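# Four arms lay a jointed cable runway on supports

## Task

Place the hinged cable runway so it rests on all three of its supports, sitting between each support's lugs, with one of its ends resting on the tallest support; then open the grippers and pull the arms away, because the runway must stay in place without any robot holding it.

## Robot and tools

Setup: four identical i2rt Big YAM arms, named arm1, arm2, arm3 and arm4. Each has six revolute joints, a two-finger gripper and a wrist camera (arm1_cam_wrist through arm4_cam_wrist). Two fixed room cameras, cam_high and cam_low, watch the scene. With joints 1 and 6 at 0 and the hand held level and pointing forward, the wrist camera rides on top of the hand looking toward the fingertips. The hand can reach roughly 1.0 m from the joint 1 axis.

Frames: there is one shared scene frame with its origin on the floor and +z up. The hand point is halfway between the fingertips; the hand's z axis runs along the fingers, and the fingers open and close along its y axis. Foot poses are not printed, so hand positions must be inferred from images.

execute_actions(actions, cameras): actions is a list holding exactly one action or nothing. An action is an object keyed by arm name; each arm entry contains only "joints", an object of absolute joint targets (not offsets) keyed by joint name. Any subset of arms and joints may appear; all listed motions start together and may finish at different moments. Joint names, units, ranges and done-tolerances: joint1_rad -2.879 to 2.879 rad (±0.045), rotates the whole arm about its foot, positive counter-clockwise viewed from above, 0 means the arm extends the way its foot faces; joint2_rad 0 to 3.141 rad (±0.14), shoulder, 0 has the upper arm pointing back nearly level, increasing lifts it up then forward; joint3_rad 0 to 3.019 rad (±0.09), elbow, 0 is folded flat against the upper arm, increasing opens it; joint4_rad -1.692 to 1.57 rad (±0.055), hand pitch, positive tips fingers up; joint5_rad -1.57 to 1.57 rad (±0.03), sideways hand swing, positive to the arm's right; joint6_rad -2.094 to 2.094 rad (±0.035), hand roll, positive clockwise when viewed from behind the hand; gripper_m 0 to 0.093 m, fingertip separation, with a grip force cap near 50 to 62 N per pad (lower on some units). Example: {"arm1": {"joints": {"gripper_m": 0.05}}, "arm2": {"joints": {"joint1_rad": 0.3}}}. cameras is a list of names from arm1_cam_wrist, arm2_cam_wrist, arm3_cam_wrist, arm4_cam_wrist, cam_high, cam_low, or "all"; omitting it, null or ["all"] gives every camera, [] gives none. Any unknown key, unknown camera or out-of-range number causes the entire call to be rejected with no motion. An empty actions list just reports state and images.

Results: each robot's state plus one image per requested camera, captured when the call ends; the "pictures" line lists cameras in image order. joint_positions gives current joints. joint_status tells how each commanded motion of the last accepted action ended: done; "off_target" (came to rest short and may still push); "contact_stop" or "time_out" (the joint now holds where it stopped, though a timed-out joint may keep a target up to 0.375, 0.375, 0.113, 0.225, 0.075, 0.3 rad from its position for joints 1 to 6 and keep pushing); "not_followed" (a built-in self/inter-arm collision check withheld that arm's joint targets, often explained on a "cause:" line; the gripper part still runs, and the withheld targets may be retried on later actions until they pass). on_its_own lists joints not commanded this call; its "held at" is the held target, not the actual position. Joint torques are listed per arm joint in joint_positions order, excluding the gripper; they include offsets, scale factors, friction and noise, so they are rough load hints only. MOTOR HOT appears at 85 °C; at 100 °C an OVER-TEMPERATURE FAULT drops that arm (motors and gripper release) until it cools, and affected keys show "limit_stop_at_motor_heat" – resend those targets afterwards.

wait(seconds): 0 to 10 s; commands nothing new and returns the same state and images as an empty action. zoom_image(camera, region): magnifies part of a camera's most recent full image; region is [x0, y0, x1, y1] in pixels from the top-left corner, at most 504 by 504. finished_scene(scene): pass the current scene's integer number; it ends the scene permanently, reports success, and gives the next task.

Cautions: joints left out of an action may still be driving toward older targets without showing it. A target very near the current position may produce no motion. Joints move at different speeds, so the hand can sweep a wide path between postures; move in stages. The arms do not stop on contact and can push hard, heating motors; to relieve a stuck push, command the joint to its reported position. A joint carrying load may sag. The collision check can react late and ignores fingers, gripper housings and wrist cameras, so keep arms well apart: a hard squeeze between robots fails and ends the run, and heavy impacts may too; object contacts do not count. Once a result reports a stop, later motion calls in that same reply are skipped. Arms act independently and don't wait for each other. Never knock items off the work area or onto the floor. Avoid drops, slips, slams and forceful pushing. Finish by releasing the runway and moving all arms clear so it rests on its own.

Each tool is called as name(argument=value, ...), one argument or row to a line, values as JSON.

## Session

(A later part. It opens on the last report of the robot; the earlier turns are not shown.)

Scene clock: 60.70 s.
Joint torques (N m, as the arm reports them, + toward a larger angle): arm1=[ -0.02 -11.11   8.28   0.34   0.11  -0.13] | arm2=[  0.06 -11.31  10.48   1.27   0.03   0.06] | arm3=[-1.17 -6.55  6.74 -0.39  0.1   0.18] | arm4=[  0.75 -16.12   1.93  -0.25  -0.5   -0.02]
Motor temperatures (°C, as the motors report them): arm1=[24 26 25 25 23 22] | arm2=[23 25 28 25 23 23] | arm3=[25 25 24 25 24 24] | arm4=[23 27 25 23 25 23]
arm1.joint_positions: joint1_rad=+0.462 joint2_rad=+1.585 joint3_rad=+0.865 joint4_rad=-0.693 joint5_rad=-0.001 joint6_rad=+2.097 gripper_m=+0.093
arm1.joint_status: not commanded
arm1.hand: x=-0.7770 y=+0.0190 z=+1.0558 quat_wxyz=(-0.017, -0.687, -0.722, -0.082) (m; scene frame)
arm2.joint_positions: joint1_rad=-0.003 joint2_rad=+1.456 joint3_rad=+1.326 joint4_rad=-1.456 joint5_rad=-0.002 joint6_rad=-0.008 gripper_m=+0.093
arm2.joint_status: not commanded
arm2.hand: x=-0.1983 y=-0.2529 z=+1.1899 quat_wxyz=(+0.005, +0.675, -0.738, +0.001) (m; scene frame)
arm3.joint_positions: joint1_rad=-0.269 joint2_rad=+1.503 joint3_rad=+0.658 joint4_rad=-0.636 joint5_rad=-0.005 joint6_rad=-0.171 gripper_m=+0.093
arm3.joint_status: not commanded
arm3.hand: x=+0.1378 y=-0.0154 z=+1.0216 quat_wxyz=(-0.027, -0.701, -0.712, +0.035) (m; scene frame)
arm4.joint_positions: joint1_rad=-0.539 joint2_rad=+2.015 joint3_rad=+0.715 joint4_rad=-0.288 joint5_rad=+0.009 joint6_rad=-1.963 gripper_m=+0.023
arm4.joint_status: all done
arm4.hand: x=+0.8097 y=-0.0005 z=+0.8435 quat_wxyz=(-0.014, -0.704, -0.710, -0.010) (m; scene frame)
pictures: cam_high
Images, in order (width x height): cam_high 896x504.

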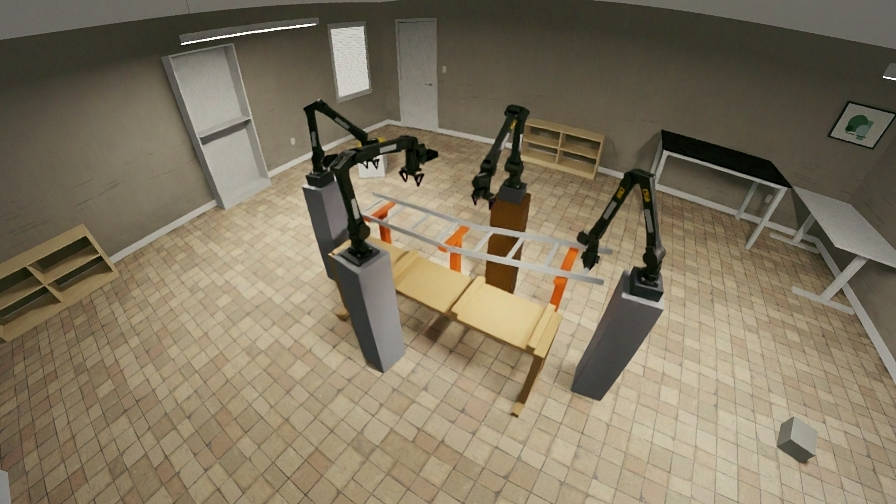

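execute_actions(
  actions=[
    {"arm4":{"joints":{"joint2_rad":2.06,"joint4_rad":-0.2}}},
  ],
  cameras=["cam_high","cam_low","arm4_cam_wrist"],
)

zoom_image(
  camera="cam_high",
  region=[530,230,620,300],
)

Scene clock: 61.63 s.
Joint torques (N m, as the arm reports them, + toward a larger angle): arm1=[ -0.01 -11.1    8.27   0.32   0.11  -0.12] | arm2=[  0.03 -11.24  10.48   1.27   0.03   0.06] | arm3=[-1.21 -6.53  6.75 -0.39  0.09  0.18] | arm4=[  0.75 -14.3    0.82  -0.47  -0.37  -0.03]
Motor temperatures (°C, as the motors report them): arm1=[24 26 25 25 23 22] | arm2=[23 25 28 25 23 23] | arm3=[25 25 24 25 24 24] | arm4=[23 28 25 23 25 23]
arm1.joint_positions: joint1_rad=+0.462 joint2_rad=+1.585 joint3_rad=+0.865 joint4_rad=-0.693 joint5_rad=-0.001 joint6_rad=+2.097 gripper_m=+0.093
arm1.joint_status: not commanded
arm1.hand: x=-0.7770 y=+0.0190 z=+1.0558 quat_wxyz=(-0.017, -0.687, -0.722, -0.082) (m; scene frame)
arm2.joint_positions: joint1_rad=-0.003 joint2_rad=+1.456 joint3_rad=+1.326 joint4_rad=-1.456 joint5_rad=-0.002 joint6_rad=-0.008 gripper_m=+0.093
arm2.joint_status: not commanded
arm2.hand: x=-0.1983 y=-0.2529 z=+1.1899 quat_wxyz=(+0.005, +0.675, -0.738, +0.001) (m; scene frame)
arm3.joint_positions: joint1_rad=-0.269 joint2_rad=+1.503 joint3_rad=+0.658 joint4_rad=-0.636 joint5_rad=-0.005 joint6_rad=-0.171 gripper_m=+0.093
arm3.joint_status: not commanded
arm3.hand: x=+0.1378 y=-0.0154 z=+1.0216 quat_wxyz=(-0.027, -0.701, -0.712, +0.035) (m; scene frame)
arm4.joint_positions: joint1_rad=-0.539 joint2_rad=+2.114 joint3_rad=+0.717 joint4_rad=-0.182 joint5_rad=+0.006 joint6_rad=-1.962 gripper_m=+0.023
arm4.joint_status: all done
arm4.hand: x=+0.8140 y=-0.0028 z=+0.8115 quat_wxyz=(-0.011, -0.705, -0.709, -0.007) (m; scene frame)
pictures: arm4_cam_wrist, cam_high, cam_low
Images, in order (width x height): arm4_cam_wrist 504x504, cam_high 896x504, cam_low 896x504.

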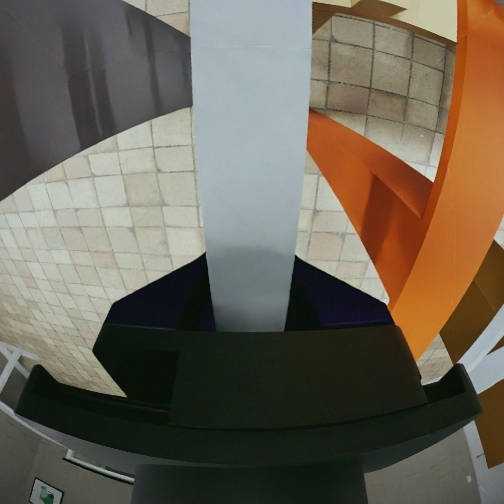

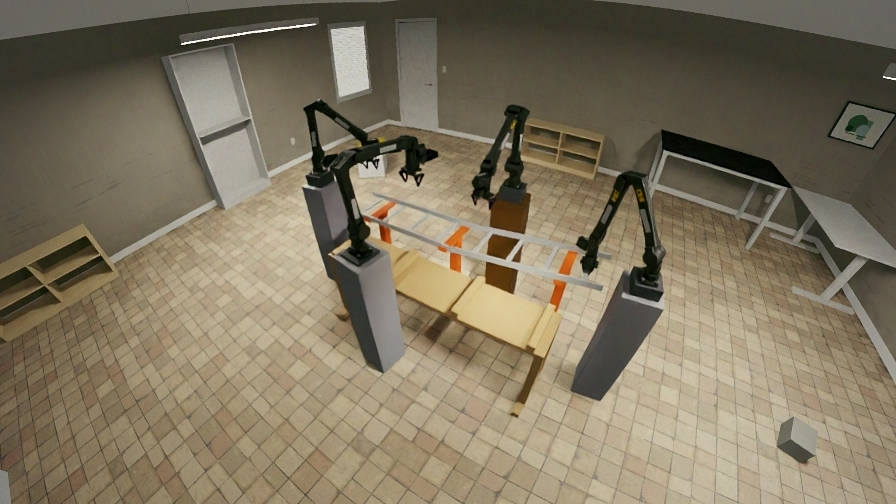

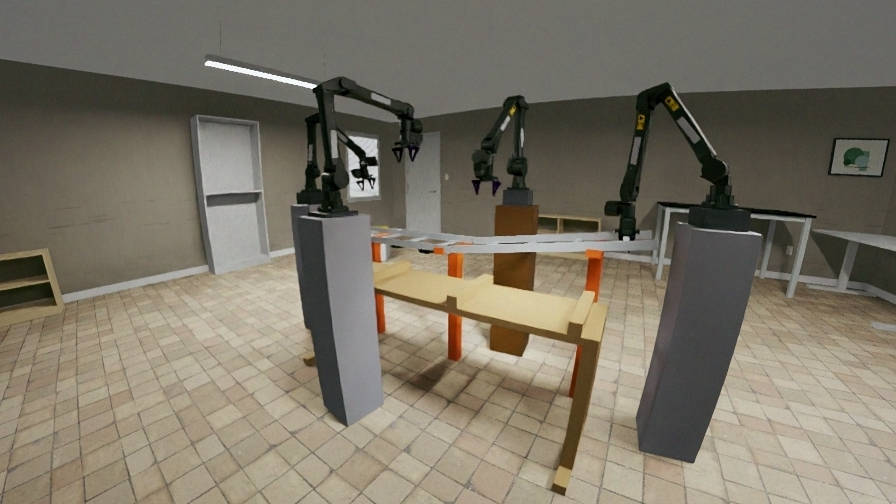

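Region (530, 230, 620, 300) of cam_high's 896x504 image, scaled by 5.600, with more detail than that image has.

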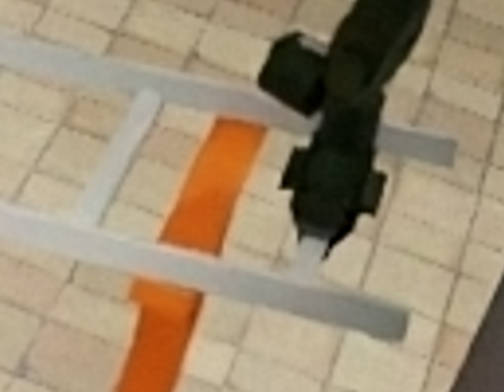

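execute_actions(
  actions=[
    {"arm4":{"joints":{"joint2_rad":2.14,"joint4_rad":-0.15}}},
  ],
  cameras=["cam_high"],
)

zoom_image(
  camera="cam_high",
  region=[530,230,620,300],
)

Scene clock: 62.43 s.
Joint torques (N m, as the arm reports them, + toward a larger angle): arm1=[  0.01 -11.02   8.27   0.31   0.11  -0.12] | arm2=[ -0.02 -11.25  10.47   1.27   0.03   0.07] | arm3=[-1.31 -6.55  6.74 -0.4   0.1   0.18] | arm4=[  0.6  -12.36  -0.04  -0.33  -0.34  -0.02]
Motor temperatures (°C, as the motors report them): arm1=[24 26 25 25 23 22] | arm2=[23 25 28 25 23 23] | arm3=[25 25 24 25 24 24] | arm4=[23 28 25 23 25 23]
arm1.joint_positions: joint1_rad=+0.462 joint2_rad=+1.585 joint3_rad=+0.865 joint4_rad=-0.693 joint5_rad=-0.001 joint6_rad=+2.097 gripper_m=+0.093
arm1.joint_status: not commanded
arm1.hand: x=-0.7770 y=+0.0190 z=+1.0558 quat_wxyz=(-0.017, -0.687, -0.722, -0.082) (m; scene frame)
arm2.joint_positions: joint1_rad=-0.003 joint2_rad=+1.456 joint3_rad=+1.326 joint4_rad=-1.456 joint5_rad=-0.002 joint6_rad=-0.008 gripper_m=+0.093
arm2.joint_status: not commanded
arm2.hand: x=-0.1983 y=-0.2529 z=+1.1899 quat_wxyz=(+0.005, +0.675, -0.738, +0.001) (m; scene frame)
arm3.joint_positions: joint1_rad=-0.269 joint2_rad=+1.503 joint3_rad=+0.658 joint4_rad=-0.636 joint5_rad=-0.005 joint6_rad=-0.171 gripper_m=+0.093
arm3.joint_status: not commanded
arm3.hand: x=+0.1378 y=-0.0154 z=+1.0216 quat_wxyz=(-0.027, -0.701, -0.712, +0.035) (m; scene frame)
arm4.joint_positions: joint1_rad=-0.539 joint2_rad=+2.162 joint3_rad=+0.722 joint4_rad=-0.135 joint5_rad=+0.005 joint6_rad=-1.962 gripper_m=+0.023
arm4.joint_status: all done
arm4.hand: x=+0.8158 y=-0.0037 z=+0.7965 quat_wxyz=(-0.009, -0.705, -0.709, -0.006) (m; scene frame)
pictures: cam_high
Images, in order (width x height): cam_high 896x504.

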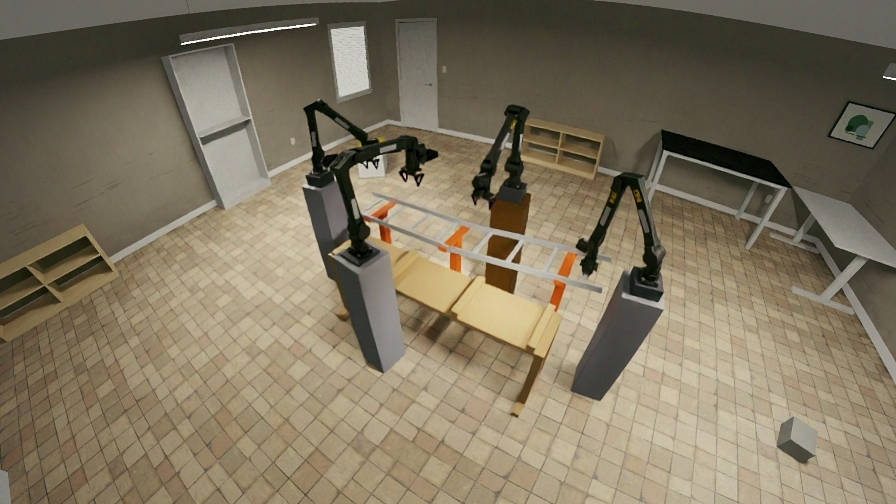

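Region (530, 230, 620, 300) of cam_high's 896x504 image, scaled by 5.600, with more detail than that image has.

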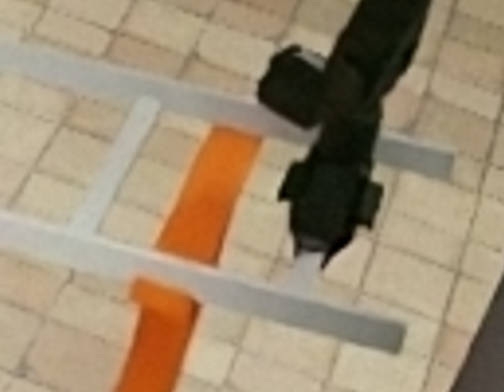

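Seated now. Release and lift.

execute_actions(
  actions=[
    {"arm4":{"joints":{"gripper_m":0.093}}},
  ],
  cameras=[],
)

execute_actions(
  actions=[
    {"arm4":{"joints":{"joint2_rad":1.85,"joint4_rad":-0.4}}},
  ],
  cameras=[],
)

execute_actions(
  actions=[
    {"arm4":{"joints":{"joint2_rad":1.35,"joint4_rad":-0.9}}},
  ],
)

zoom_image(
  camera="cam_high",
  region=[340,170,640,320],
)

Scene clock: 63.50 s.
Joint torques (N m, as the arm reports them, + toward a larger angle): arm1=[ -0.02 -11.02   8.27   0.32   0.11  -0.12] | arm2=[  0.1  -11.24  10.48   1.24   0.03   0.06] | arm3=[-1.21 -6.51  6.74 -0.4   0.1   0.18] | arm4=[  0.4  -11.67   0.57  -0.3   -0.25  -0.02]
Motor temperatures (°C, as the motors report them): arm1=[24 26 25 25 23 22] | arm2=[23 25 28 25 23 23] | arm3=[25 25 24 25 24 24] | arm4=[23 28 25 23 25 23]
arm1.joint_positions: joint1_rad=+0.462 joint2_rad=+1.585 joint3_rad=+0.865 joint4_rad=-0.693 joint5_rad=-0.001 joint6_rad=+2.097 gripper_m=+0.093
arm1.joint_status: not commanded
arm1.hand: x=-0.7770 y=+0.0190 z=+1.0558 quat_wxyz=(-0.017, -0.687, -0.722, -0.082) (m; scene frame)
arm2.joint_positions: joint1_rad=-0.003 joint2_rad=+1.456 joint3_rad=+1.326 joint4_rad=-1.456 joint5_rad=-0.002 joint6_rad=-0.008 gripper_m=+0.093
arm2.joint_status: not commanded
arm2.hand: x=-0.1983 y=-0.2529 z=+1.1899 quat_wxyz=(+0.005, +0.675, -0.738, +0.001) (m; scene frame)
arm3.joint_positions: joint1_rad=-0.269 joint2_rad=+1.503 joint3_rad=+0.658 joint4_rad=-0.636 joint5_rad=-0.005 joint6_rad=-0.171 gripper_m=+0.093
arm3.joint_status: not commanded
arm3.hand: x=+0.1378 y=-0.0154 z=+1.0216 quat_wxyz=(-0.027, -0.701, -0.712, +0.035) (m; scene frame)
arm4.joint_positions: joint1_rad=-0.533 joint2_rad=+2.152 joint3_rad=+0.715 joint4_rad=-0.135 joint5_rad=+0.003 joint6_rad=-1.962 gripper_m=+0.093
arm4.joint_status: all done
arm4.hand: x=+0.8157 y=-0.0062 z=+0.7994 quat_wxyz=(-0.008, -0.703, -0.711, -0.005) (m; scene frame)
pictures: none
No camera images: the call's "cameras" was empty. Leave "cameras" out to get every camera's image.

Scene clock: 64.60 s.
Joint torques (N m, as the arm reports them, + toward a larger angle): arm1=[ -0.03 -11.03   8.26   0.31   0.11  -0.12] | arm2=[  0.07 -11.28  10.5    1.26   0.03   0.07] | arm3=[-1.17 -6.56  6.75 -0.4   0.1   0.18] | arm4=[ 0.2  -9.39  4.12 -0.19 -0.23  0.  ]
Motor temperatures (°C, as the motors report them): arm1=[24 26 25 25 23 22] | arm2=[23 25 28 25 23 23] | arm3=[25 25 24 25 24 24] | arm4=[23 28 25 23 25 23]
arm1.joint_positions: joint1_rad=+0.462 joint2_rad=+1.585 joint3_rad=+0.865 joint4_rad=-0.693 joint5_rad=-0.001 joint6_rad=+2.097 gripper_m=+0.093
arm1.joint_status: not commanded
arm1.hand: x=-0.7770 y=+0.0190 z=+1.0558 quat_wxyz=(-0.017, -0.687, -0.722, -0.082) (m; scene frame)
arm2.joint_positions: joint1_rad=-0.003 joint2_rad=+1.456 joint3_rad=+1.326 joint4_rad=-1.456 joint5_rad=-0.002 joint6_rad=-0.008 gripper_m=+0.093
arm2.joint_status: not commanded
arm2.hand: x=-0.1983 y=-0.2529 z=+1.1899 quat_wxyz=(+0.005, +0.675, -0.738, +0.001) (m; scene frame)
arm3.joint_positions: joint1_rad=-0.269 joint2_rad=+1.503 joint3_rad=+0.658 joint4_rad=-0.636 joint5_rad=-0.005 joint6_rad=-0.171 gripper_m=+0.093
arm3.joint_status: not commanded
arm3.hand: x=+0.1378 y=-0.0154 z=+1.0216 quat_wxyz=(-0.027, -0.701, -0.712, +0.035) (m; scene frame)
arm4.joint_positions: joint1_rad=-0.533 joint2_rad=+1.837 joint3_rad=+0.711 joint4_rad=-0.386 joint5_rad=+0.003 joint6_rad=-1.962 gripper_m=+0.093
arm4.joint_status: all done
arm4.hand: x=+0.7874 y=+0.0052 z=+0.9013 quat_wxyz=(+0.020, -0.703, -0.711, +0.007) (m; scene frame)
pictures: none
No camera images: the call's "cameras" was empty. Leave "cameras" out to get every camera's image.

Scene clock: 65.80 s.
Joint torques (N m, as the arm reports them, + toward a larger angle): arm1=[ -0.02 -11.05   8.27   0.32   0.11  -0.12] | arm2=[  0.   -11.34  10.47   1.24   0.03   0.05] | arm3=[-1.31 -6.5   6.76 -0.4   0.1   0.18] | arm4=[ 0.34 -6.43  8.12 -0.23 -0.25 -0.02]
Motor temperatures (°C, as the motors report them): arm1=[24 26 25 25 23 22] | arm2=[23 25 28 25 23 23] | arm3=[25 25 24 25 24 24] | arm4=[23 27 25 23 25 23]
arm1.joint_positions: joint1_rad=+0.462 joint2_rad=+1.585 joint3_rad=+0.865 joint4_rad=-0.693 joint5_rad=-0.001 joint6_rad=+2.097 gripper_m=+0.093
arm1.joint_status: not commanded
arm1.hand: x=-0.7770 y=+0.0190 z=+1.0558 quat_wxyz=(-0.017, -0.687, -0.722, -0.082) (m; scene frame)
arm2.joint_positions: joint1_rad=-0.003 joint2_rad=+1.456 joint3_rad=+1.326 joint4_rad=-1.456 joint5_rad=-0.002 joint6_rad=-0.008 gripper_m=+0.093
arm2.joint_status: not commanded
arm2.hand: x=-0.1983 y=-0.2529 z=+1.1899 quat_wxyz=(+0.005, +0.675, -0.738, +0.001) (m; scene frame)
arm3.joint_positions: joint1_rad=-0.269 joint2_rad=+1.503 joint3_rad=+0.658 joint4_rad=-0.636 joint5_rad=-0.005 joint6_rad=-0.171 gripper_m=+0.093
arm3.joint_status: not commanded
arm3.hand: x=+0.1378 y=-0.0154 z=+1.0216 quat_wxyz=(-0.027, -0.701, -0.712, +0.035) (m; scene frame)
arm4.joint_positions: joint1_rad=-0.533 joint2_rad=+1.340 joint3_rad=+0.711 joint4_rad=-0.886 joint5_rad=+0.003 joint6_rad=-1.962 gripper_m=+0.093
arm4.joint_status: all done
arm4.hand: x=+0.8237 y=-0.0092 z=+1.0587 quat_wxyz=(+0.018, -0.703, -0.711, +0.006) (m; scene frame)
pictures: arm1_cam_wrist, arm2_cam_wrist, arm3_cam_wrist, arm4_cam_wrist, cam_high, cam_low
Images, in order (width x height): arm1_cam_wrist 504x504, arm2_cam_wrist 504x504, arm3_cam_wrist 504x504, arm4_cam_wrist 504x504, cam_high 896x504, cam_low 896x504.

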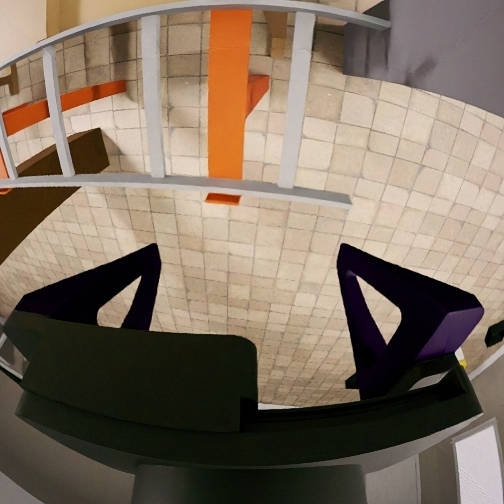

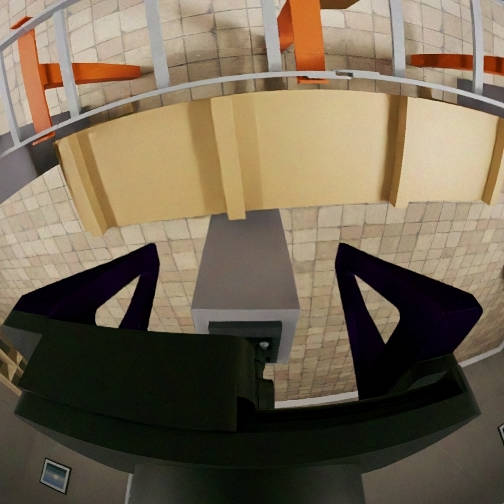

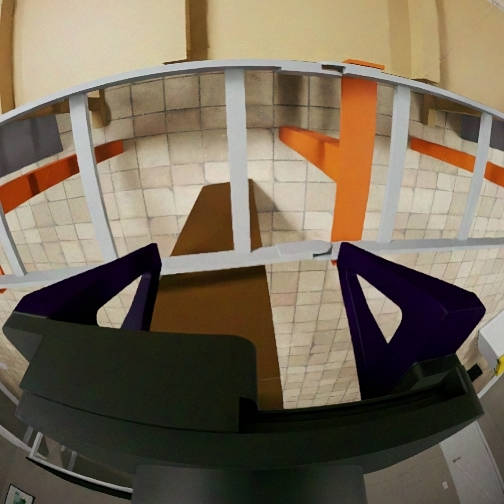

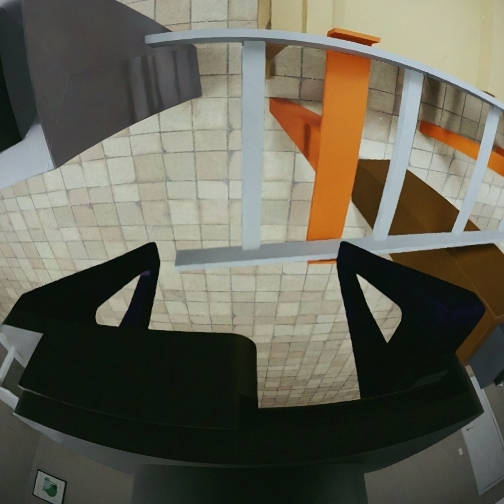

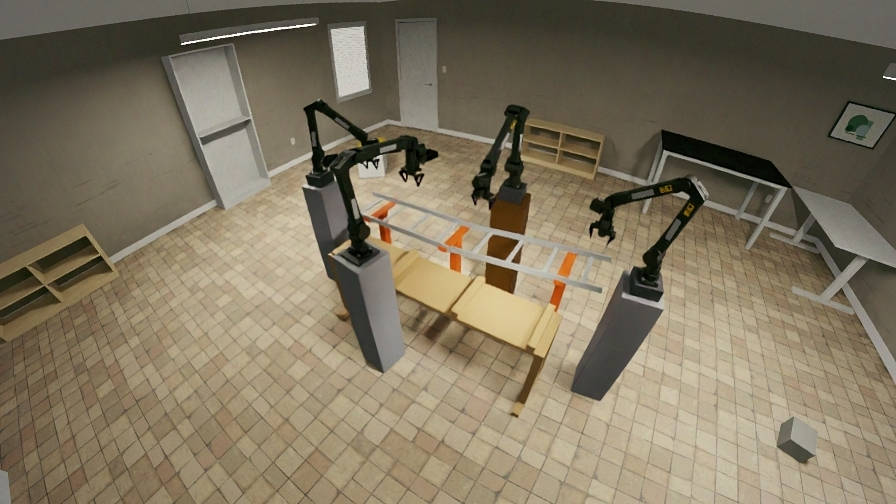

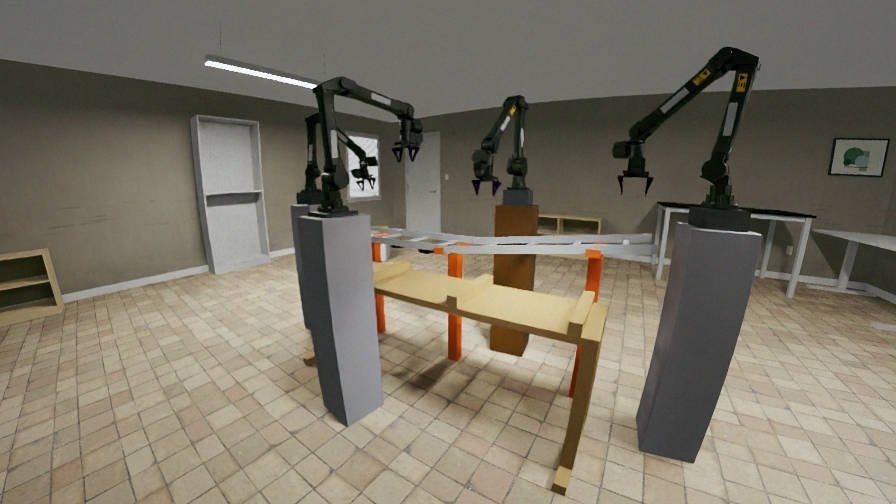

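Region (340, 170, 640, 320) of cam_high's 896x504 image, scaled by 1.680, with more detail than that image has.

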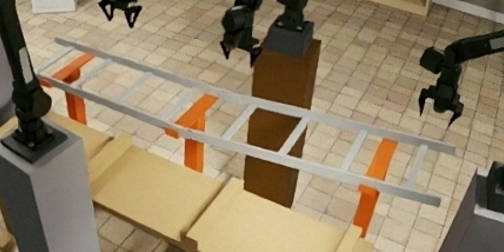

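finished_scene(
  scene=1,
)

The scene is finished: the task was done.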